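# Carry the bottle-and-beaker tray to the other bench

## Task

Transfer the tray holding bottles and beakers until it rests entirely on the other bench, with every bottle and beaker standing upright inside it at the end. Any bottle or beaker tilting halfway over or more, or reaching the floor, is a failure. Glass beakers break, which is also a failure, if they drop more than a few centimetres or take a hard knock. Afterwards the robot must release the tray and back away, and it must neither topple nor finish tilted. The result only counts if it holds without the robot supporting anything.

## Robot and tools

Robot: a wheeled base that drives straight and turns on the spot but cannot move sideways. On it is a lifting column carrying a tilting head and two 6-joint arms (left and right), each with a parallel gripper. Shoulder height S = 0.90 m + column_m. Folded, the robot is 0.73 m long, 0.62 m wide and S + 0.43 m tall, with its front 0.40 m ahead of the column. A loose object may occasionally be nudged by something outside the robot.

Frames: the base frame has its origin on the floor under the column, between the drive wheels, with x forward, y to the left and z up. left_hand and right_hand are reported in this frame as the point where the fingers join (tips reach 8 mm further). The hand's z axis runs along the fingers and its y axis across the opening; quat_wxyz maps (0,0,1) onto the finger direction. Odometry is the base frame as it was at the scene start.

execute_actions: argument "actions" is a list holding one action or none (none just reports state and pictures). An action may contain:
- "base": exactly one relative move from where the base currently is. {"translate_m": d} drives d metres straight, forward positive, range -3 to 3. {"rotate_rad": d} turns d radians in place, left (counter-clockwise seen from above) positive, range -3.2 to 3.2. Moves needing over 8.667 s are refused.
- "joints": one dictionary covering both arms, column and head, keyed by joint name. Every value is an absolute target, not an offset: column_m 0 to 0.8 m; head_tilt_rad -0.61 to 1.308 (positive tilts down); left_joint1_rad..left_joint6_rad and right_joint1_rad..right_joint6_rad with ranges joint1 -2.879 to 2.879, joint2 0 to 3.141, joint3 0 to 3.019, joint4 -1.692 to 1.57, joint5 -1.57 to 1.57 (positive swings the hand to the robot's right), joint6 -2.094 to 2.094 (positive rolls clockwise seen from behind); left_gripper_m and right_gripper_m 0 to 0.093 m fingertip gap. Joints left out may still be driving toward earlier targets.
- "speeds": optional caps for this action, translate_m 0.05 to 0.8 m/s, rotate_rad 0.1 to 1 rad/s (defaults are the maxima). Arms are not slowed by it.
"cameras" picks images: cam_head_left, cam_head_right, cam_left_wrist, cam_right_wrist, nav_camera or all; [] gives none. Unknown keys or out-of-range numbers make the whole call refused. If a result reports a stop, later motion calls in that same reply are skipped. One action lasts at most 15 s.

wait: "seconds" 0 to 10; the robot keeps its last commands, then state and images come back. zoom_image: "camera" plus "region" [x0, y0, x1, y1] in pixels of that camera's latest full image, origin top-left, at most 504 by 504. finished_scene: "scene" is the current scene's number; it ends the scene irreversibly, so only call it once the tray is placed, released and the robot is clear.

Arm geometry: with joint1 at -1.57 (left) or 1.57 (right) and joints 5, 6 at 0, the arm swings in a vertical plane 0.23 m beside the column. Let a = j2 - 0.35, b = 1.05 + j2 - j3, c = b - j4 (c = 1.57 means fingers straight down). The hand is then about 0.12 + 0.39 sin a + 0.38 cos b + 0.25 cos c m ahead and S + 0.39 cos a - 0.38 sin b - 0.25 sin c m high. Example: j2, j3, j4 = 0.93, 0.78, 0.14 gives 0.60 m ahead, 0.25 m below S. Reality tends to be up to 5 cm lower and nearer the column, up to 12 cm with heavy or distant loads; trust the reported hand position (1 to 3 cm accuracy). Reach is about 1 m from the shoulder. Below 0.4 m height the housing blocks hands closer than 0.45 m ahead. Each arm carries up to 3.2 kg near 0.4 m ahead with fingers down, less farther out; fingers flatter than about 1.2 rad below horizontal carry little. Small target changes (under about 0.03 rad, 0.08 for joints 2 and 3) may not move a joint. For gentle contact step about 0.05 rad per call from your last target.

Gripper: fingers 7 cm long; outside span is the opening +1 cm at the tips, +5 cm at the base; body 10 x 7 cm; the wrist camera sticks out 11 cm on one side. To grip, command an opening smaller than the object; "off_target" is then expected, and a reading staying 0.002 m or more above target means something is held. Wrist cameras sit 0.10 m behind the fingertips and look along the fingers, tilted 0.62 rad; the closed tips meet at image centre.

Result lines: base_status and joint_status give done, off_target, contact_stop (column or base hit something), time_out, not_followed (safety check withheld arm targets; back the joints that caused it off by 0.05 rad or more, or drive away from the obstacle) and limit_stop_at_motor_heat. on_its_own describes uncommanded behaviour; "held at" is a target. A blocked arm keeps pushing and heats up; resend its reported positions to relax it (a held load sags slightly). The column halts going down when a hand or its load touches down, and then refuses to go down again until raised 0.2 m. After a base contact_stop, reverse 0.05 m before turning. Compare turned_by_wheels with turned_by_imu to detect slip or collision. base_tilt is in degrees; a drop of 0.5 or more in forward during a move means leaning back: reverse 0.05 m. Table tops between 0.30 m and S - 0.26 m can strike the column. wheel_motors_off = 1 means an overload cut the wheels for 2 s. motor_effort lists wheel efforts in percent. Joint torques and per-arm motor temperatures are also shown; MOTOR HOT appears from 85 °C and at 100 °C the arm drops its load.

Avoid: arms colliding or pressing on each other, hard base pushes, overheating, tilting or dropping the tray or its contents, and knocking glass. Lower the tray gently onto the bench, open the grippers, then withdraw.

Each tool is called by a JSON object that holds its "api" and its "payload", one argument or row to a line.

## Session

{"api": "execute_actions", "payload": {
  "actions": [
    {"joints":{"head_tilt_rad":0.6}}
  ]
}}

Scene clock: 0.70 s.
Joint torques (N m, as the arm reports them, + toward a larger angle): left_arm=[-1.32 -7.73 -0.8  -1.37  0.06  0.04] | right_arm=[-0.62 -6.06 -0.68 -1.07 -0.02  0.04]
Motor temperatures (°C, as the motors report them): left_arm=[29 30 29 30 31 32] | right_arm=[30 31 29 29 31 30]
base_odometry: x=+0.000 y=+0.000 heading=+0.000 (m, m, rad; odometry frame)
turned_by_wheels: +0.000 (rad since the last result)
turned_by_imu: +0.000 (rad since the last result)
base_tilt: forward=-0.6 right=+0.2 (deg)
base_status: not commanded
joint_positions: column_m=+0.557 head_tilt_rad=+0.618 left_joint1_rad=-1.579 left_joint2_rad=+0.905 left_joint3_rad=+0.423 left_joint4_rad=-0.926 left_joint5_rad=+0.028 left_joint6_rad=-0.048 left_gripper_m=+0.095 right_joint1_rad=+1.579 right_joint2_rad=+0.875 right_joint3_rad=+0.417 right_joint4_rad=-0.903 right_joint5_rad=+0.028 right_joint6_rad=-0.022 right_gripper_m=+0.094
joint_status: all done
wheel_motors_off: 0
motor_effort: left_wheel=+0(0) right_wheel=+3(2) (%)
left_hand: x=+0.1539 y=+0.2178 z=+1.2478 quat_wxyz=(+0.428, +0.024, -0.903, +0.005) (m; base frame)
right_hand: x=+0.1603 y=-0.2284 z=+1.2455 quat_wxyz=(+0.407, +0.019, -0.913, +0.006) (m; base frame)
pictures: cam_head_left, cam_head_right, cam_left_wrist, cam_right_wrist, nav_camera
camera_calibration (this result's frames):
cam_head_left: T_world_to_cam=[[-0.00285738, -0.999643, -0.0265542, 0.0958323], [-0.511729, 0.0242757, -0.858804, 1.35099], [0.859142, 0.0111346, -0.511616, 0.669511], [0, 0, 0, 1]] pos_world=[0.116409, 0.0555471, 1.50531]
cam_head_right: T_world_to_cam=[[-0.00293558, -0.999889, -0.0145771, -0.0221886], [-0.517123, 0.0139946, -0.855797, 1.34786], [0.855906, 0.00502586, -0.517107, 0.674638], [0, 0, 0, 1]] pos_world=[0.119517, -0.0444395, 1.50203]
cam_left_wrist: T_world_to_cam=[[0.0696306, -0.997169, -0.0283982, 0.239142], [-0.0615005, -0.0327042, 0.997571, -1.22116], [-0.995675, -0.067715, -0.0636036, 0.370291], [0, 0, 0, 1]] pos_world=[0.276936, 0.223602, 1.24853]
cam_right_wrist: T_world_to_cam=[[0.0266102, -0.99964, -0.00356199, -0.224652], [-0.128902, -0.0069648, 0.991633, -1.2114], [-0.9913, -0.0259284, -0.129041, 0.435948], [0, 0, 0, 1]] pos_world=[0.281981, -0.221705, 1.25672]
Images, in order (width x height): cam_head_left 504x504, cam_head_right 504x504, cam_left_wrist 504x504, cam_right_wrist 504x504, nav_camera 504x504.

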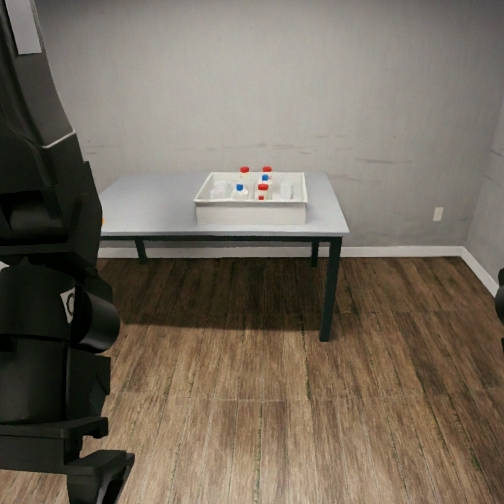

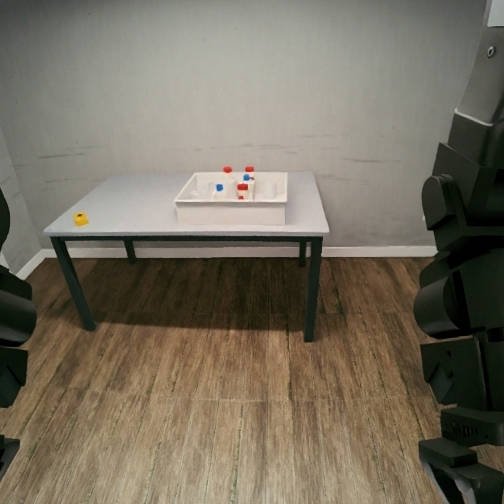

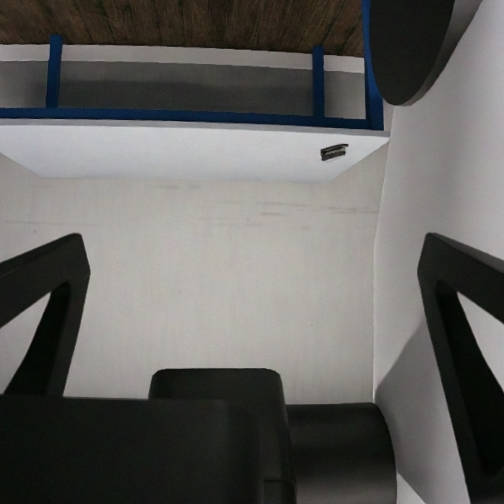

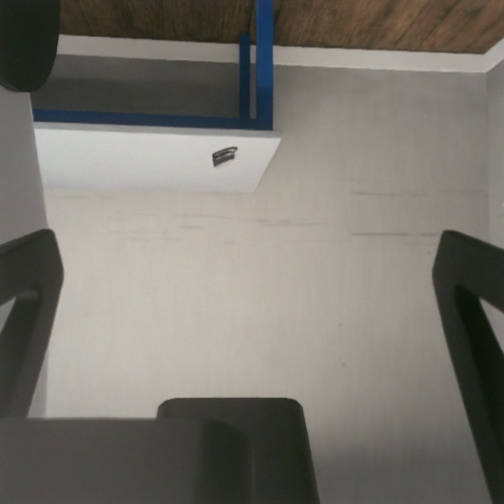

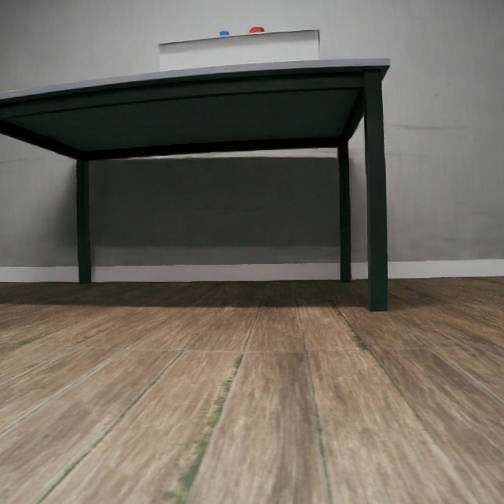

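{"api": "execute_actions", "payload": {
  "actions": [
    {"base":{"rotate_rad":0.18},"joints":{"head_tilt_rad":0.9,"left_joint1_rad":-1.445,"left_joint2_rad":1.05,"left_joint3_rad":0.85,"left_joint4_rad":-0.3,"left_joint5_rad":0.08,"left_joint6_rad":0.08,"right_joint1_rad":1.445,"right_joint2_rad":1.05,"right_joint3_rad":0.85,"right_joint4_rad":-0.3,"right_joint5_rad":-0.08,"right_joint6_rad":-0.07,"left_gripper_m":0.06,"right_gripper_m":0.06}}
  ],
  "cameras": []
}}

{"api": "execute_actions", "payload": {
  "actions": [
    {"base":{"translate_m":0.8}}
  ],
  "cameras": []
}}

{"api": "execute_actions", "payload": {
  "actions": [
    {"base":{"rotate_rad":-0.26}}
  ],
  "cameras": ["cam_head_left","cam_head_right","nav_camera"]
}}

Scene clock: 16.27 s.
Joint torques (N m, as the arm reports them, + toward a larger angle): left_arm=[ -0.73 -13.02   2.35   0.55   0.02   0.17] | right_arm=[ -1.28 -12.03   2.48   0.98  -0.1   -0.03]
Motor temperatures (°C, as the motors report them): left_arm=[29 30 29 30 31 32] | right_arm=[30 32 29 29 30 30]
base_odometry: x=+0.000 y=+0.000 heading=+0.177 (m, m, rad; odometry frame)
turned_by_wheels: +0.177 (rad since the last result)
turned_by_imu: +0.179 (rad since the last result)
base_tilt: forward=-0.5 right=+0.1 (deg)
base_status: done
joint_positions: column_m=+0.557 head_tilt_rad=+0.901 left_joint1_rad=-1.444 left_joint2_rad=+1.049 left_joint3_rad=+0.856 left_joint4_rad=-0.312 left_joint5_rad=+0.080 left_joint6_rad=+0.069 left_gripper_m=+0.060 right_joint1_rad=+1.443 right_joint2_rad=+1.049 right_joint3_rad=+0.862 right_joint4_rad=-0.304 right_joint5_rad=-0.079 right_joint6_rad=-0.063 right_gripper_m=+0.060
joint_status: all done
wheel_motors_off: 0
motor_effort: left_wheel=-7(34) right_wheel=+5(50) (%)
left_hand: x=+0.5004 y=+0.2718 z=+1.1479 quat_wxyz=(-0.010, -0.004, -1.000, -0.016) (m; base frame)
right_hand: x=+0.5058 y=-0.2736 z=+1.1488 quat_wxyz=(-0.017, +0.001, -1.000, +0.017) (m; base frame)
pictures: none
No camera images: the call's "cameras" was empty. Leave "cameras" out to get every camera's image.

Scene clock: 19.40 s.
Joint torques (N m, as the arm reports them, + toward a larger angle): left_arm=[ -0.66 -12.29   2.6    0.6   -0.02   0.17] | right_arm=[ -1.48 -11.57   2.83   0.86  -0.08  -0.03]
Motor temperatures (°C, as the motors report them): left_arm=[29 30 29 30 31 32] | right_arm=[30 32 29 29 30 30]
base_odometry: x=+0.787 y=+0.141 heading=+0.177 (m, m, rad; odometry frame)
turned_by_wheels: +0.000 (rad since the last result)
turned_by_imu: -0.001 (rad since the last result)
base_tilt: forward=-0.5 right=+0.1 (deg)
base_status: done
joint_positions: column_m=+0.557 head_tilt_rad=+0.901 left_joint1_rad=-1.444 left_joint2_rad=+1.049 left_joint3_rad=+0.851 left_joint4_rad=-0.309 left_joint5_rad=+0.080 left_joint6_rad=+0.069 left_gripper_m=+0.060 right_joint1_rad=+1.443 right_joint2_rad=+1.049 right_joint3_rad=+0.857 right_joint4_rad=-0.302 right_joint5_rad=-0.079 right_joint6_rad=-0.063 right_gripper_m=+0.060
joint_status: not commanded
wheel_motors_off: 0
motor_effort: left_wheel=+0(52) right_wheel=+1(62) (%)
left_hand: x=+0.4976 y=+0.2717 z=+1.1470 quat_wxyz=(-0.009, -0.004, -1.000, -0.016) (m; base frame)
right_hand: x=+0.5032 y=-0.2735 z=+1.1481 quat_wxyz=(-0.016, +0.001, -1.000, +0.017) (m; base frame)
pictures: none
No camera images: the call's "cameras" was empty. Leave "cameras" out to get every camera's image.

Scene clock: 21.00 s.
Joint torques (N m, as the arm reports them, + toward a larger angle): left_arm=[ -0.89 -13.48   2.51   0.39   0.03   0.17] | right_arm=[ -1.09 -12.07   2.8    0.82  -0.05  -0.03]
Motor temperatures (°C, as the motors report them): left_arm=[29 30 29 30 31 32] | right_arm=[30 32 29 29 30 30]
base_odometry: x=+0.788 y=+0.141 heading=-0.080 (m, m, rad; odometry frame)
turned_by_wheels: -0.258 (rad since the last result)
turned_by_imu: -0.261 (rad since the last result)
base_tilt: forward=-0.5 right=+0.1 (deg)
base_status: done
joint_positions: column_m=+0.557 head_tilt_rad=+0.901 left_joint1_rad=-1.444 left_joint2_rad=+1.049 left_joint3_rad=+0.851 left_joint4_rad=-0.309 left_joint5_rad=+0.080 left_joint6_rad=+0.069 left_gripper_m=+0.060 right_joint1_rad=+1.443 right_joint2_rad=+1.049 right_joint3_rad=+0.857 right_joint4_rad=-0.302 right_joint5_rad=-0.079 right_joint6_rad=-0.063 right_gripper_m=+0.060
joint_status: not commanded
wheel_motors_off: 0
motor_effort: left_wheel=+3(36) right_wheel=-2(58) (%)
left_hand: x=+0.4976 y=+0.2717 z=+1.1470 quat_wxyz=(-0.009, -0.004, -1.000, -0.016) (m; base frame)
right_hand: x=+0.5033 y=-0.2734 z=+1.1481 quat_wxyz=(-0.016, +0.001, -1.000, +0.017) (m; base frame)
pictures: cam_head_left, cam_head_right, nav_camera
camera_calibration (this result's frames):
cam_head_left: T_world_to_cam=[[-0.0101802, -0.999643, -0.0246912, 0.0933243], [-0.731778, 0.0242757, -0.681111, 1.08787], [0.681467, 0.0111346, -0.731764, 1.01801], [0, 0, 0, 1]] pos_world=[0.103285, 0.0555471, 1.48821]
cam_head_right: T_world_to_cam=[[-0.00690075, -0.999889, -0.0131715, -0.0241587], [-0.736113, 0.0139946, -0.676713, 1.08254], [0.676823, 0.00502586, -0.736129, 1.02147], [0, 0, 0, 1]] pos_world=[0.105349, -0.0444395, 1.48419]
Images, in order (width x height): cam_head_left 504x504, cam_head_right 504x504, nav_camera 504x504.

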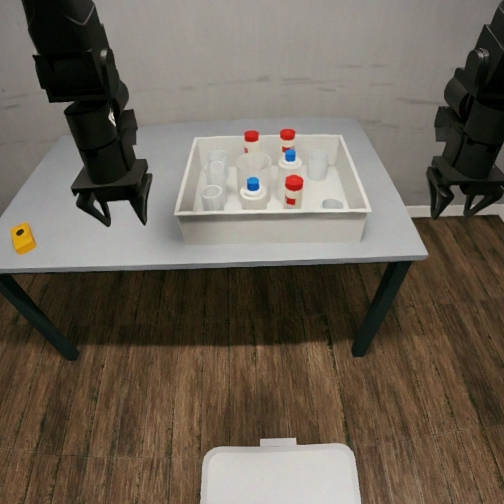

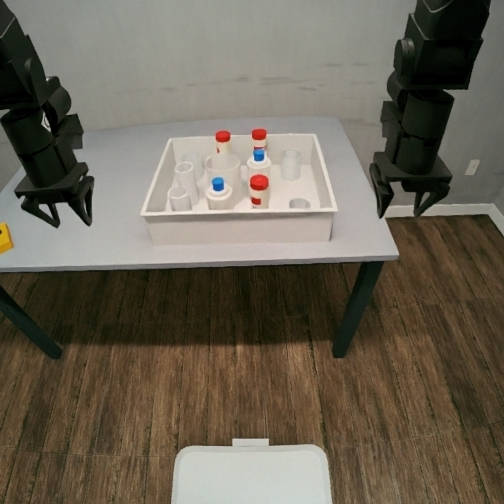

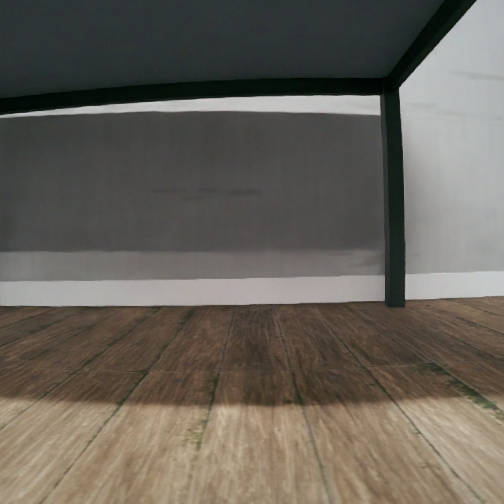

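Slight yaw; acceptable.

{"api": "execute_actions", "payload": {
  "actions": [
    {"base":{"translate_m":0.5},"joints":{"head_tilt_rad":1.1,"column_m":0.32,"left_joint1_rad":-1.42,"right_joint1_rad":1.475,"right_joint6_rad":-0.1}}
  ]
}}

Scene clock: 31.83 s.
Joint torques (N m, as the arm reports them, + toward a larger angle): left_arm=[ -0.06 -13.51   2.75   0.34   0.     0.19] | right_arm=[ -0.37 -12.     2.89   0.8   -0.07  -0.06]
Motor temperatures (°C, as the motors report them): left_arm=[29 30 29 30 31 32] | right_arm=[30 32 29 29 30 30]
base_odometry: x=+1.286 y=+0.101 heading=-0.080 (m, m, rad; odometry frame)
turned_by_wheels: +0.000 (rad since the last result)
turned_by_imu: -0.001 (rad since the last result)
base_tilt: forward=-0.4 right=+0.1 (deg)
base_status: done
joint_positions: column_m=+0.320 head_tilt_rad=+1.099 left_joint1_rad=-1.423 left_joint2_rad=+1.049 left_joint3_rad=+0.851 left_joint4_rad=-0.308 left_joint5_rad=+0.080 left_joint6_rad=+0.069 left_gripper_m=+0.060 right_joint1_rad=+1.465 right_joint2_rad=+1.049 right_joint3_rad=+0.857 right_joint4_rad=-0.301 right_joint5_rad=-0.079 right_joint6_rad=-0.091 right_gripper_m=+0.060
joint_status: all done
wheel_motors_off: 0
motor_effort: left_wheel=+0(46) right_wheel=+0(53) (%)
left_hand: x=+0.4971 y=+0.2821 z=+0.9112 quat_wxyz=(-0.009, +0.001, -1.000, -0.025) (m; base frame)
right_hand: x=+0.5037 y=-0.2628 z=+0.9106 quat_wxyz=(-0.016, +0.021, -1.000, +0.007) (m; base frame)
pictures: cam_head_left, cam_head_right, cam_left_wrist, cam_right_wrist, nav_camera
camera_calibration (this result's frames):
cam_head_left: T_world_to_cam=[[-0.0148363, -0.999643, -0.0222076, 0.0844708], [-0.851414, 0.0242757, -0.523932, 0.727397], [0.524284, 0.0111346, -0.85147, 1.00906], [0, 0, 0, 1]] pos_world=[0.0915344, 0.0555471, 1.24217]
cam_head_right: T_world_to_cam=[[-0.00935584, -0.999889, -0.0115575, -0.0292606], [-0.854801, 0.0139946, -0.518768, 0.72206], [0.518872, 0.00502586, -0.854837, 1.01022], [0, 0, 0, 1]] pos_world=[0.0927672, -0.0444395, 1.23782]
cam_left_wrist: T_world_to_cam=[[0.0296905, -0.998611, -0.0435331, 0.30389], [-0.822031, -0.0491719, 0.567316, -0.0874066], [-0.568668, 0.0189416, -0.822349, 1.14966], [0, 0, 0, 1]] pos_world=[0.572902, 0.277393, 1.00824]
cam_right_wrist: T_world_to_cam=[[0.0309622, -0.999504, 0.0057399, -0.279916], [-0.840366, -0.0229226, 0.541534, -0.0712681], [-0.541134, -0.0215907, -0.840659, 1.1546], [0, 0, 0, 1]] pos_world=[0.573571, -0.256482, 1.01083]
Images, in order (width x height): cam_head_left 504x504, cam_head_right 504x504, cam_left_wrist 504x504, cam_right_wrist 504x504, nav_camera 504x504.

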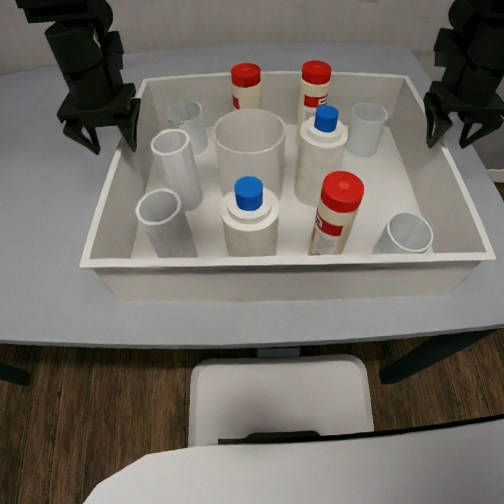

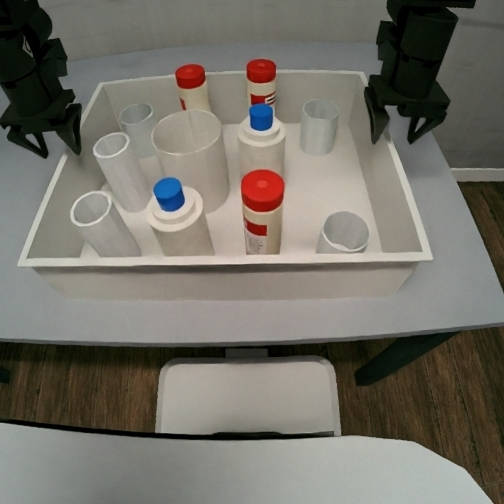

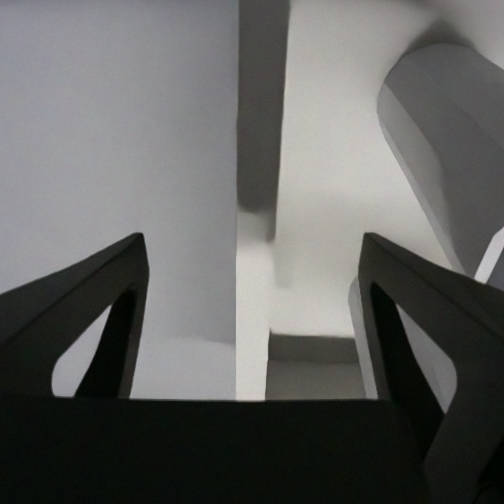

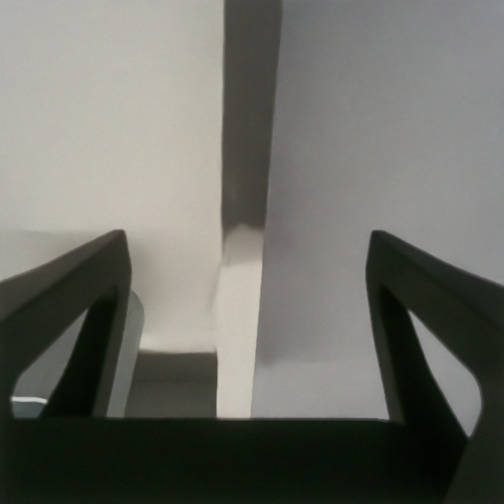

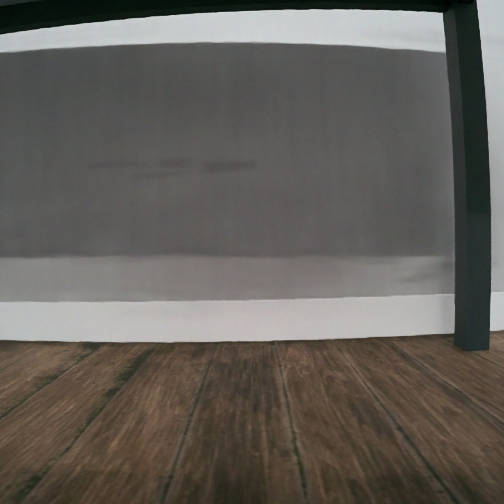

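{"api": "execute_actions", "payload": {
  "actions": [
    {"joints":{"column_m":0.255}}
  ],
  "cameras": ["cam_left_wrist"]
}}

{"api": "execute_actions", "payload": {
  "actions": [
    {"joints":{"left_gripper_m":0,"right_gripper_m":0}}
  ],
  "cameras": []
}}

{"api": "execute_actions", "payload": {
  "actions": [
    {"joints":{"column_m":0.32}}
  ],
  "cameras": ["cam_head_left"]
}}

Scene clock: 41.33 s.
Joint torques (N m, as the arm reports them, + toward a larger angle): left_arm=[ -0.46 -13.59   2.65   0.48   0.     0.17] | right_arm=[ -0.43 -12.14   2.84   0.7   -0.07  -0.06]
Motor temperatures (°C, as the motors report them): left_arm=[29 31 29 30 31 32] | right_arm=[30 32 29 29 30 30]
base_odometry: x=+1.286 y=+0.101 heading=-0.080 (m, m, rad; odometry frame)
turned_by_wheels: +0.000 (rad since the last result)
turned_by_imu: +0.000 (rad since the last result)
base_tilt: forward=-0.5 right=+0.1 (deg)
base_status: not commanded
joint_positions: column_m=+0.255 head_tilt_rad=+1.099 left_joint1_rad=-1.423 left_joint2_rad=+1.049 left_joint3_rad=+0.851 left_joint4_rad=-0.308 left_joint5_rad=+0.080 left_joint6_rad=+0.069 left_gripper_m=+0.060 right_joint1_rad=+1.465 right_joint2_rad=+1.049 right_joint3_rad=+0.857 right_joint4_rad=-0.301 right_joint5_rad=-0.079 right_joint6_rad=-0.091 right_gripper_m=+0.060
joint_status: all done
wheel_motors_off: 0
motor_effort: left_wheel=+0(0) right_wheel=+1(1) (%)
left_hand: x=+0.4971 y=+0.2821 z=+0.8462 quat_wxyz=(-0.009, +0.001, -1.000, -0.025) (m; base frame)
right_hand: x=+0.5037 y=-0.2628 z=+0.8456 quat_wxyz=(-0.016, +0.021, -1.000, +0.007) (m; base frame)
pictures: cam_left_wrist
camera_calibration (this result's frames):
cam_left_wrist: T_world_to_cam=[[0.0296905, -0.998611, -0.0435331, 0.301061], [-0.822031, -0.0491719, 0.567316, -0.0505445], [-0.568668, 0.0189416, -0.822349, 1.09623], [0, 0, 0, 1]] pos_world=[0.572902, 0.277393, 0.943261]
Images, in order (width x height): cam_left_wrist 504x504.

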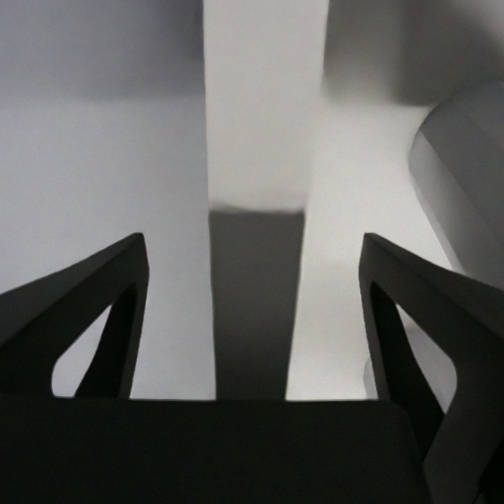

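Scene clock: 41.97 s.
Joint torques (N m, as the arm reports them, + toward a larger angle): left_arm=[ -0.94 -13.43   2.63   0.41  -0.93  -0.06] | right_arm=[ -0.09 -12.05   2.86   0.68   1.04  -0.42]
Motor temperatures (°C, as the motors report them): left_arm=[29 31 29 30 31 32] | right_arm=[30 32 29 29 30 30]
base_odometry: x=+1.286 y=+0.101 heading=-0.080 (m, m, rad; odometry frame)
turned_by_wheels: +0.000 (rad since the last result)
turned_by_imu: +0.000 (rad since the last result)
base_tilt: forward=-0.5 right=+0.1 (deg)
base_status: not commanded
joint_positions: column_m=+0.255 head_tilt_rad=+1.099 left_joint1_rad=-1.416 left_joint2_rad=+1.050 left_joint3_rad=+0.851 left_joint4_rad=-0.308 left_joint5_rad=+0.109 left_joint6_rad=+0.090 left_gripper_m=+0.008 right_joint1_rad=+1.464 right_joint2_rad=+1.049 right_joint3_rad=+0.857 right_joint4_rad=-0.301 right_joint5_rad=-0.106 right_joint6_rad=-0.059 right_gripper_m=+0.007
joint_status: left_gripper_m off_target (ended at +0.008, target +0.000); right_gripper_m off_target (ended at +0.007, target +0.000)
wheel_motors_off: 0
motor_effort: left_wheel=-1(1) right_wheel=+1(1) (%)
left_hand: x=+0.4972 y=+0.2803 z=+0.8462 quat_wxyz=(-0.010, -0.007, -1.000, -0.014) (m; base frame)
right_hand: x=+0.5039 y=-0.2591 z=+0.8457 quat_wxyz=(-0.017, +0.004, -1.000, -0.005) (m; base frame)
pictures: none
No camera images: the call's "cameras" was empty. Leave "cameras" out to get every camera's image.

Scene clock: 43.40 s.
Joint torques (N m, as the arm reports them, + toward a larger angle): left_arm=[ -0.58 -17.6    3.01  -0.53  -1.07  -0.09] | right_arm=[  0.2  -16.83   2.74   0.25   1.33  -0.38]
Motor temperatures (°C, as the motors report them): left_arm=[29 31 29 30 31 32] | right_arm=[30 32 29 29 31 30]
base_odometry: x=+1.286 y=+0.101 heading=-0.080 (m, m, rad; odometry frame)
turned_by_wheels: +0.000 (rad since the last result)
turned_by_imu: +0.000 (rad since the last result)
base_tilt: forward=-0.5 right=+0.1 (deg)
base_status: not commanded
joint_positions: column_m=+0.320 head_tilt_rad=+1.099 left_joint1_rad=-1.416 left_joint2_rad=+1.114 left_joint3_rad=+0.839 left_joint4_rad=-0.290 left_joint5_rad=+0.113 left_joint6_rad=+0.093 left_gripper_m=+0.008 right_joint1_rad=+1.464 right_joint2_rad=+1.110 right_joint3_rad=+0.849 right_joint4_rad=-0.290 right_joint5_rad=-0.113 right_joint6_rad=-0.063 right_gripper_m=+0.006
joint_status: all done
wheel_motors_off: 0
motor_effort: left_wheel=-1(2) right_wheel=+0(1) (%)
left_hand: x=+0.4735 y=+0.2809 z=+0.8864 quat_wxyz=(+0.019, -0.006, -1.000, -0.009) (m; base frame)
right_hand: x=+0.4825 y=-0.2589 z=+0.8873 quat_wxyz=(+0.011, +0.003, -1.000, -0.011) (m; base frame)
pictures: cam_head_left
camera_calibration (this result's frames):
cam_head_left: T_world_to_cam=[[-0.0148363, -0.999643, -0.0222076, 0.0844665], [-0.851414, 0.0242757, -0.523932, 0.727296], [0.524284, 0.0111346, -0.85147, 1.0089], [0, 0, 0, 1]] pos_world=[0.0915343, 0.0555471, 1.24198]
Images, in order (width x height): cam_head_left 504x504.

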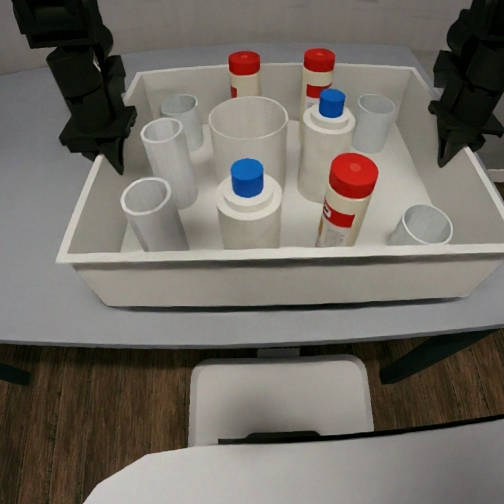

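{"api": "execute_actions", "payload": {
  "actions": [
    {"base":{"translate_m":-0.8},"joints":{"column_m":0.38,"head_tilt_rad":0.6},"speeds":{"translate_m":0.25}}
  ],
  "cameras": []
}}

{"api": "execute_actions", "payload": {
  "actions": [
    {"base":{"rotate_rad":2.9},"speeds":{"rotate_rad":0.45}}
  ],
  "cameras": ["cam_head_left"]
}}

{"api": "execute_actions", "payload": {
  "actions": [
    {"base":{"translate_m":1.0},"speeds":{"translate_m":0.25}}
  ],
  "cameras": []
}}

{"api": "execute_actions", "payload": {
  "actions": [
    {"base":{"rotate_rad":0.24},"speeds":{"rotate_rad":0.3}}
  ],
  "cameras": ["cam_head_left","cam_head_right","nav_camera"]
}}

Scene clock: 56.00 s.
Joint torques (N m, as the arm reports them, + toward a larger angle): left_arm=[ -0.47 -18.1    3.22  -0.37  -1.1   -0.07] | right_arm=[  0.18 -16.93   3.07   0.25   1.3   -0.37]
Motor temperatures (°C, as the motors report them): left_arm=[29 31 29 30 32 32] | right_arm=[30 33 29 29 31 30]
base_odometry: x=+0.489 y=+0.165 heading=-0.081 (m, m, rad; odometry frame)
turned_by_wheels: -0.001 (rad since the last result)
turned_by_imu: -0.001 (rad since the last result)
base_tilt: forward=-0.5 right=+0.1 (deg)
base_status: done
joint_positions: column_m=+0.380 head_tilt_rad=+0.617 left_joint1_rad=-1.416 left_joint2_rad=+1.118 left_joint3_rad=+0.833 left_joint4_rad=-0.289 left_joint5_rad=+0.113 left_joint6_rad=+0.094 left_gripper_m=+0.008 right_joint1_rad=+1.464 right_joint2_rad=+1.113 right_joint3_rad=+0.845 right_joint4_rad=-0.290 right_joint5_rad=-0.112 right_joint6_rad=-0.064 right_gripper_m=+0.006
joint_status: all done
wheel_motors_off: 0
motor_effort: left_wheel=-2(30) right_wheel=+1(44) (%)
left_hand: x=+0.4692 y=+0.2808 z=+0.9448 quat_wxyz=(+0.023, -0.005, -1.000, -0.008) (m; base frame)
right_hand: x=+0.4785 y=-0.2589 z=+0.9458 quat_wxyz=(+0.015, +0.004, -1.000, -0.011) (m; base frame)
pictures: none
No camera images: the call's "cameras" was empty. Leave "cameras" out to get every camera's image.

Scene clock: 63.63 s.
Joint torques (N m, as the arm reports them, + toward a larger angle): left_arm=[ -0.58 -17.96   3.31  -0.28  -1.04  -0.08] | right_arm=[ -0.23 -16.68   3.08   0.16   1.26  -0.33]
Motor temperatures (°C, as the motors report them): left_arm=[29 31 29 30 32 32] | right_arm=[30 33 29 29 32 30]
base_odometry: x=+0.489 y=+0.165 heading=+2.816 (m, m, rad; odometry frame)
turned_by_wheels: +2.898 (rad since the last result)
turned_by_imu: +2.937 (rad since the last result)
base_tilt: forward=-0.6 right=+0.0 (deg)
base_status: done
joint_positions: column_m=+0.380 head_tilt_rad=+0.617 left_joint1_rad=-1.416 left_joint2_rad=+1.118 left_joint3_rad=+0.833 left_joint4_rad=-0.289 left_joint5_rad=+0.112 left_joint6_rad=+0.094 left_gripper_m=+0.008 right_joint1_rad=+1.464 right_joint2_rad=+1.113 right_joint3_rad=+0.845 right_joint4_rad=-0.290 right_joint5_rad=-0.111 right_joint6_rad=-0.064 right_gripper_m=+0.006
joint_status: not commanded
wheel_motors_off: 0
motor_effort: left_wheel=-8(39) right_wheel=+8(60) (%)
left_hand: x=+0.4692 y=+0.2808 z=+0.9448 quat_wxyz=(+0.023, -0.006, -1.000, -0.009) (m; base frame)
right_hand: x=+0.4785 y=-0.2589 z=+0.9458 quat_wxyz=(+0.015, +0.004, -1.000, -0.010) (m; base frame)
pictures: cam_head_left
camera_calibration (this result's frames):
cam_head_left: T_world_to_cam=[[-0.00284205, -0.999643, -0.0265559, 0.0911384], [-0.511233, 0.0242757, -0.859099, 1.19951], [0.859437, 0.0111346, -0.51112, 0.578355], [0, 0, 0, 1]] pos_world=[0.116431, 0.0555471, 1.32853]
Images, in order (width x height): cam_head_left 504x504.

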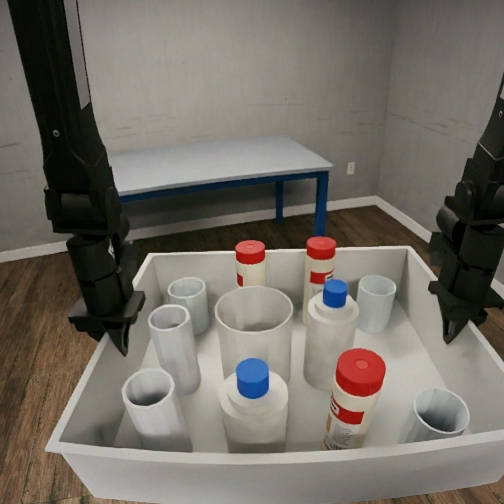

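Scene clock: 68.77 s.
Joint torques (N m, as the arm reports them, + toward a larger angle): left_arm=[ -0.87 -17.86   3.44  -0.23  -1.04  -0.12] | right_arm=[ -0.35 -16.33   3.21   0.14   1.25  -0.34]
Motor temperatures (°C, as the motors report them): left_arm=[29 31 29 30 33 32] | right_arm=[30 33 29 29 32 30]
base_odometry: x=-0.459 y=+0.484 heading=+2.817 (m, m, rad; odometry frame)
turned_by_wheels: +0.001 (rad since the last result)
turned_by_imu: +0.000 (rad since the last result)
base_tilt: forward=-0.6 right=+0.2 (deg)
base_status: done
joint_positions: column_m=+0.380 head_tilt_rad=+0.617 left_joint1_rad=-1.416 left_joint2_rad=+1.119 left_joint3_rad=+0.835 left_joint4_rad=-0.289 left_joint5_rad=+0.112 left_joint6_rad=+0.094 left_gripper_m=+0.008 right_joint1_rad=+1.464 right_joint2_rad=+1.113 right_joint3_rad=+0.844 right_joint4_rad=-0.289 right_joint5_rad=-0.111 right_joint6_rad=-0.064 right_gripper_m=+0.006
joint_status: not commanded
wheel_motors_off: 0
motor_effort: left_wheel=+1(54) right_wheel=-1(52) (%)
left_hand: x=+0.4696 y=+0.2809 z=+0.9443 quat_wxyz=(+0.023, -0.006, -1.000, -0.009) (m; base frame)
right_hand: x=+0.4781 y=-0.2589 z=+0.9454 quat_wxyz=(+0.015, +0.004, -1.000, -0.010) (m; base frame)
pictures: none
No camera images: the call's "cameras" was empty. Leave "cameras" out to get every camera's image.

Scene clock: 70.53 s.
Joint torques (N m, as the arm reports them, + toward a larger angle): left_arm=[ -1.08 -18.07   3.03  -0.33  -1.07  -0.13] | right_arm=[ -0.25 -17.09   3.09   0.09   1.3   -0.36]
Motor temperatures (°C, as the motors report them): left_arm=[29 31 29 30 33 32] | right_arm=[30 33 29 29 32 30]
base_odometry: x=-0.460 y=+0.485 heading=+3.055 (m, m, rad; odometry frame)
turned_by_wheels: +0.238 (rad since the last result)
turned_by_imu: +0.238 (rad since the last result)
base_tilt: forward=-0.6 right=+0.1 (deg)
base_status: done
joint_positions: column_m=+0.380 head_tilt_rad=+0.617 left_joint1_rad=-1.416 left_joint2_rad=+1.119 left_joint3_rad=+0.835 left_joint4_rad=-0.289 left_joint5_rad=+0.112 left_joint6_rad=+0.094 left_gripper_m=+0.008 right_joint1_rad=+1.464 right_joint2_rad=+1.113 right_joint3_rad=+0.844 right_joint4_rad=-0.289 right_joint5_rad=-0.111 right_joint6_rad=-0.064 right_gripper_m=+0.006
joint_status: not commanded
wheel_motors_off: 0
motor_effort: left_wheel=-3(57) right_wheel=+4(55) (%)
left_hand: x=+0.4696 y=+0.2810 z=+0.9444 quat_wxyz=(+0.023, -0.006, -1.000, -0.009) (m; base frame)
right_hand: x=+0.4781 y=-0.2587 z=+0.9454 quat_wxyz=(+0.015, +0.004, -1.000, -0.010) (m; base frame)
pictures: cam_head_left, cam_head_right, nav_camera
camera_calibration (this result's frames):
cam_head_left: T_world_to_cam=[[-0.00283824, -0.999643, -0.0265563, 0.0911388], [-0.51111, 0.0242757, -0.859173, 1.19961], [0.859511, 0.0111346, -0.510996, 0.578182], [0, 0, 0, 1]] pos_world=[0.116436, 0.0555471, 1.32854]
cam_head_right: T_world_to_cam=[[-0.00292507, -0.999889, -0.0145792, -0.0247638], [-0.516506, 0.0139946, -0.856169, 1.19701], [0.856279, 0.00502586, -0.51649, 0.582341], [0, 0, 0, 1]] pos_world=[0.119546, -0.0444395, 1.32526]
Images, in order (width x height): cam_head_left 504x504, cam_head_right 504x504, nav_camera 504x504.

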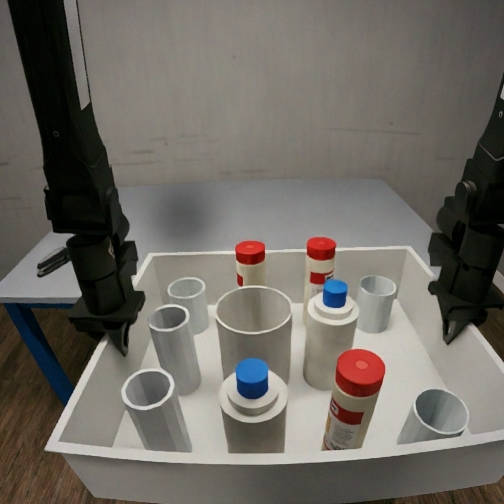

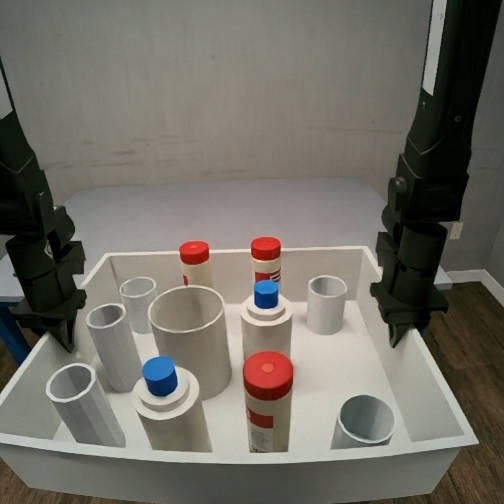

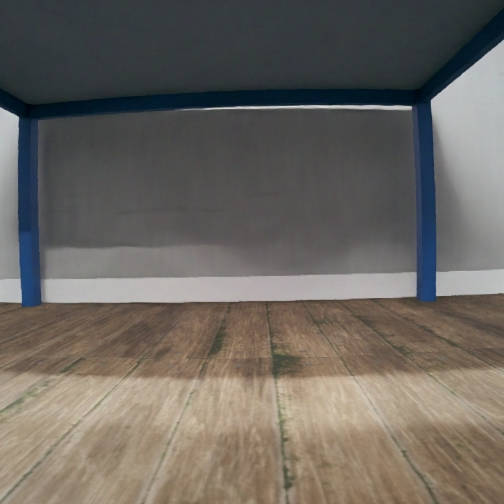

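{"api": "execute_actions", "payload": {
  "actions": [
    {"base":{"translate_m":0.64},"joints":{"head_tilt_rad":1.2},"speeds":{"translate_m":0.2}}
  ],
  "cameras": []
}}

{"api": "execute_actions", "payload": {
  "actions": [
    {"joints":{"column_m":0.3}}
  ],
  "cameras": []
}}

{"api": "execute_actions", "payload": {
  "actions": [
    {"joints":{"column_m":0.28}}
  ],
  "cameras": []
}}

{"api": "execute_actions", "payload": {
  "actions": [
    {"joints":{"column_m":0.26}}
  ],
  "cameras": ["cam_head_left"]
}}

Scene clock: 82.47 s.
Joint torques (N m, as the arm reports them, + toward a larger angle): left_arm=[ -0.77 -18.99   3.29  -0.31  -1.03  -0.08] | right_arm=[ -0.23 -16.94   3.06   0.2    1.26  -0.35]
Motor temperatures (°C, as the motors report them): left_arm=[29 32 29 30 33 32] | right_arm=[30 33 29 29 32 30]
base_odometry: x=-1.097 y=+0.539 heading=+3.056 (m, m, rad; odometry frame)
turned_by_wheels: +0.001 (rad since the last result)
turned_by_imu: +0.000 (rad since the last result)
base_tilt: forward=-0.5 right=+0.1 (deg)
base_status: done
joint_positions: column_m=+0.380 head_tilt_rad=+1.198 left_joint1_rad=-1.416 left_joint2_rad=+1.120 left_joint3_rad=+0.835 left_joint4_rad=-0.289 left_joint5_rad=+0.113 left_joint6_rad=+0.095 left_gripper_m=+0.008 right_joint1_rad=+1.464 right_joint2_rad=+1.114 right_joint3_rad=+0.844 right_joint4_rad=-0.290 right_joint5_rad=-0.111 right_joint6_rad=-0.064 right_gripper_m=+0.006
joint_status: all done
wheel_motors_off: 0
motor_effort: left_wheel=+1(55) right_wheel=-1(47) (%)
left_hand: x=+0.4691 y=+0.2810 z=+0.9441 quat_wxyz=(+0.023, -0.006, -1.000, -0.009) (m; base frame)
right_hand: x=+0.4776 y=-0.2588 z=+0.9451 quat_wxyz=(+0.016, +0.003, -1.000, -0.010) (m; base frame)
pictures: none
No camera images: the call's "cameras" was empty. Leave "cameras" out to get every camera's image.

Scene clock: 84.10 s.
Joint torques (N m, as the arm reports them, + toward a larger angle): left_arm=[ -0.76 -17.67   3.28  -0.17  -1.07  -0.1 ] | right_arm=[ -0.33 -16.49   3.05   0.23   1.27  -0.33]
Motor temperatures (°C, as the motors report them): left_arm=[29 32 29 30 33 32] | right_arm=[30 33 29 29 32 30]
base_odometry: x=-1.097 y=+0.539 heading=+3.056 (m, m, rad; odometry frame)
turned_by_wheels: +0.000 (rad since the last result)
turned_by_imu: +0.000 (rad since the last result)
base_tilt: forward=-0.5 right=+0.1 (deg)
base_status: not commanded
joint_positions: column_m=+0.300 head_tilt_rad=+1.198 left_joint1_rad=-1.416 left_joint2_rad=+1.120 left_joint3_rad=+0.835 left_joint4_rad=-0.289 left_joint5_rad=+0.113 left_joint6_rad=+0.095 left_gripper_m=+0.008 right_joint1_rad=+1.464 right_joint2_rad=+1.114 right_joint3_rad=+0.844 right_joint4_rad=-0.290 right_joint5_rad=-0.111 right_joint6_rad=-0.064 right_gripper_m=+0.006
joint_status: all done
wheel_motors_off: 0
motor_effort: left_wheel=+2(3) right_wheel=-1(4) (%)
left_hand: x=+0.4691 y=+0.2810 z=+0.8642 quat_wxyz=(+0.023, -0.006, -1.000, -0.009) (m; base frame)
right_hand: x=+0.4776 y=-0.2588 z=+0.8653 quat_wxyz=(+0.016, +0.003, -1.000, -0.010) (m; base frame)
pictures: none
No camera images: the call's "cameras" was empty. Leave "cameras" out to get every camera's image.

Scene clock: 84.93 s.
Joint torques (N m, as the arm reports them, + toward a larger angle): left_arm=[ -0.61 -16.81   3.4   -0.33  -1.04  -0.12] | right_arm=[ -0.24 -15.85   3.25  -0.41   1.38  -0.35]
Motor temperatures (°C, as the motors report them): left_arm=[29 32 29 30 33 32] | right_arm=[30 33 29 29 32 30]
base_odometry: x=-1.097 y=+0.539 heading=+3.056 (m, m, rad; odometry frame)
turned_by_wheels: +0.000 (rad since the last result)
turned_by_imu: +0.000 (rad since the last result)
base_tilt: forward=-0.5 right=+0.0 (deg)
base_status: not commanded
joint_positions: column_m=+0.280 head_tilt_rad=+1.198 left_joint1_rad=-1.416 left_joint2_rad=+1.108 left_joint3_rad=+0.835 left_joint4_rad=-0.286 left_joint5_rad=+0.112 left_joint6_rad=+0.094 left_gripper_m=+0.008 right_joint1_rad=+1.464 right_joint2_rad=+1.108 right_joint3_rad=+0.844 right_joint4_rad=-0.274 right_joint5_rad=-0.114 right_joint6_rad=-0.062 right_gripper_m=+0.006
joint_status: all done
wheel_motors_off: 0
motor_effort: left_wheel=+2(3) right_wheel=-3(3) (%)
left_hand: x=+0.4744 y=+0.2811 z=+0.8485 quat_wxyz=(+0.016, -0.006, -1.000, -0.010) (m; base frame)
right_hand: x=+0.4838 y=-0.2584 z=+0.8475 quat_wxyz=(+0.005, +0.004, -1.000, -0.011) (m; base frame)
pictures: none
No camera images: the call's "cameras" was empty. Leave "cameras" out to get every camera's image.

Scene clock: 85.80 s.
Joint torques (N m, as the arm reports them, + toward a larger angle): left_arm=[ -1.43 -13.82   3.74   0.63  -1.14  -0.1 ] | right_arm=[ -0.13 -12.85   3.66   1.03   1.37  -0.38]
Motor temperatures (°C, as the motors report them): left_arm=[29 32 29 30 33 32] | right_arm=[30 33 29 29 32 30]
base_odometry: x=-1.097 y=+0.539 heading=+3.056 (m, m, rad; odometry frame)
turned_by_wheels: +0.000 (rad since the last result)
turned_by_imu: +0.000 (rad since the last result)
base_tilt: forward=-0.4 right=+0.0 (deg)
base_status: not commanded
joint_positions: column_m=+0.260 head_tilt_rad=+1.198 left_joint1_rad=-1.410 left_joint2_rad=+1.060 left_joint3_rad=+0.833 left_joint4_rad=-0.319 left_joint5_rad=+0.114 left_joint6_rad=+0.094 left_gripper_m=+0.008 right_joint1_rad=+1.464 right_joint2_rad=+1.060 right_joint3_rad=+0.844 right_joint4_rad=-0.311 right_joint5_rad=-0.114 right_joint6_rad=-0.063 right_gripper_m=+0.006
joint_status: all done
wheel_motors_off: 0
motor_effort: left_wheel=+4(4) right_wheel=+0(3) (%)
left_hand: x=+0.4808 y=+0.2817 z=+0.8458 quat_wxyz=(+0.009, -0.006, -1.000, -0.012) (m; base frame)
right_hand: x=+0.4904 y=-0.2573 z=+0.8449 quat_wxyz=(+0.000, +0.005, -1.000, -0.011) (m; base frame)
pictures: cam_head_left
camera_calibration (this result's frames):
cam_head_left: T_world_to_cam=[[-0.0169484, -0.999643, -0.0206408, 0.0812918], [-0.898814, 0.0242757, -0.437657, 0.59083], [0.438002, 0.0111346, -0.898905, 1.0214], [0, 0, 0, 1]] pos_world=[0.0850498, 0.0555471, 1.1784]
Images, in order (width x height): cam_head_left 504x504.

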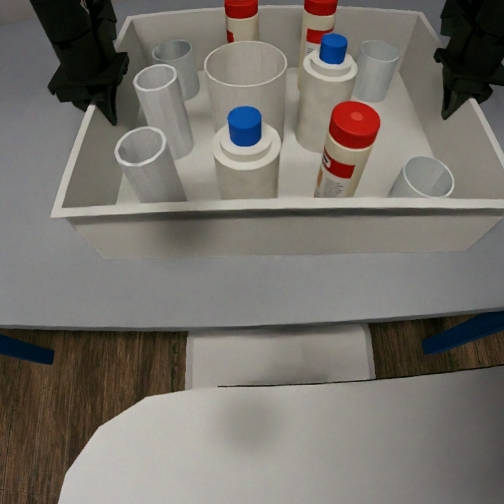

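{"api": "execute_actions", "payload": {
  "actions": [
    {"joints":{"left_gripper_m":0.05,"right_gripper_m":0.05}}
  ],
  "cameras": []
}}

{"api": "execute_actions", "payload": {
  "actions": [
    {"joints":{"column_m":0.42}}
  ],
  "cameras": []
}}

{"api": "execute_actions", "payload": {
  "actions": [
    {"base":{"translate_m":-0.6}}
  ],
  "cameras": []
}}

{"api": "finished_scene", "payload": {
  "scene": 2
}}

Scene clock: 93.17 s.
Joint torques (N m, as the arm reports them, + toward a larger angle): left_arm=[ -0.97 -13.71   3.59   0.52  -0.08  -0.07] | right_arm=[ -0.42 -12.92   3.69   1.05   0.06  -0.07]
Motor temperatures (°C, as the motors report them): left_arm=[29 32 29 30 33 32] | right_arm=[30 33 30 29 32 30]
base_odometry: x=-1.097 y=+0.539 heading=+3.056 (m, m, rad; odometry frame)
turned_by_wheels: +0.000 (rad since the last result)
turned_by_imu: +0.000 (rad since the last result)
base_tilt: forward=-0.5 right=+0.1 (deg)
base_status: not commanded
joint_positions: column_m=+0.260 head_tilt_rad=+1.198 left_joint1_rad=-1.413 left_joint2_rad=+1.059 left_joint3_rad=+0.836 left_joint4_rad=-0.315 left_joint5_rad=+0.083 left_joint6_rad=+0.092 left_gripper_m=+0.050 right_joint1_rad=+1.466 right_joint2_rad=+1.060 right_joint3_rad=+0.844 right_joint4_rad=-0.308 right_joint5_rad=-0.082 right_joint6_rad=-0.090 right_gripper_m=+0.050
joint_status: all done
wheel_motors_off: 0
motor_effort: left_wheel=+1(5) right_wheel=-3(5) (%)
left_hand: x=+0.4831 y=+0.2858 z=+0.8463 quat_wxyz=(+0.007, -0.006, -1.000, -0.026) (m; base frame)
right_hand: x=+0.4909 y=-0.2616 z=+0.8450 quat_wxyz=(-0.001, +0.019, -1.000, +0.004) (m; base frame)
pictures: none
No camera images: the call's "cameras" was empty. Leave "cameras" out to get every camera's image.

Scene clock: 95.83 s.
Joint torques (N m, as the arm reports them, + toward a larger angle): left_arm=[ -0.95 -14.15   3.62   0.54  -0.09  -0.06] | right_arm=[ -0.51 -12.71   3.62   0.99   0.07  -0.08]
Motor temperatures (°C, as the motors report them): left_arm=[29 31 29 30 33 32] | right_arm=[30 33 30 29 32 30]
base_odometry: x=-1.097 y=+0.539 heading=+3.056 (m, m, rad; odometry frame)
turned_by_wheels: +0.000 (rad since the last result)
turned_by_imu: +0.000 (rad since the last result)
base_tilt: forward=-0.5 right=+0.1 (deg)
base_status: not commanded
joint_positions: column_m=+0.420 head_tilt_rad=+1.198 left_joint1_rad=-1.413 left_joint2_rad=+1.059 left_joint3_rad=+0.836 left_joint4_rad=-0.315 left_joint5_rad=+0.083 left_joint6_rad=+0.092 left_gripper_m=+0.050 right_joint1_rad=+1.466 right_joint2_rad=+1.060 right_joint3_rad=+0.844 right_joint4_rad=-0.308 right_joint5_rad=-0.082 right_joint6_rad=-0.090 right_gripper_m=+0.050
joint_status: all done
wheel_motors_off: 0
motor_effort: left_wheel=+2(2) right_wheel=-2(3) (%)
left_hand: x=+0.4833 y=+0.2858 z=+1.0063 quat_wxyz=(+0.007, -0.006, -1.000, -0.026) (m; base frame)
right_hand: x=+0.4909 y=-0.2616 z=+1.0048 quat_wxyz=(-0.001, +0.019, -1.000, +0.004) (m; base frame)
pictures: none
No camera images: the call's "cameras" was empty. Leave "cameras" out to get every camera's image.

Scene clock: 98.60 s.
Joint torques (N m, as the arm reports them, + toward a larger angle): left_arm=[ -1.22 -13.63   3.48   0.64  -0.08  -0.07] | right_arm=[ -0.32 -12.82   3.74   0.88   0.06  -0.06]
Motor temperatures (°C, as the motors report them): left_arm=[29 31 29 30 32 32] | right_arm=[30 33 30 29 32 30]
base_odometry: x=-0.500 y=+0.488 heading=+3.057 (m, m, rad; odometry frame)
turned_by_wheels: +0.001 (rad since the last result)
turned_by_imu: +0.002 (rad since the last result)
base_tilt: forward=-0.6 right=+0.0 (deg)
base_status: done
joint_positions: column_m=+0.420 head_tilt_rad=+1.199 left_joint1_rad=-1.414 left_joint2_rad=+1.057 left_joint3_rad=+0.838 left_joint4_rad=-0.313 left_joint5_rad=+0.082 left_joint6_rad=+0.091 left_gripper_m=+0.050 right_joint1_rad=+1.466 right_joint2_rad=+1.059 right_joint3_rad=+0.844 right_joint4_rad=-0.306 right_joint5_rad=-0.082 right_joint6_rad=-0.090 right_gripper_m=+0.050
joint_status: not commanded
wheel_motors_off: 0
motor_effort: left_wheel=+1(59) right_wheel=-2(30) (%)
left_hand: x=+0.4860 y=+0.2856 z=+1.0073 quat_wxyz=(+0.003, -0.006, -1.000, -0.027) (m; base frame)
right_hand: x=+0.4917 y=-0.2617 z=+1.0051 quat_wxyz=(-0.002, +0.019, -1.000, +0.004) (m; base frame)
pictures: none
No camera images: the call's "cameras" was empty. Leave "cameras" out to get every camera's image.

The scene is finished: the task was done.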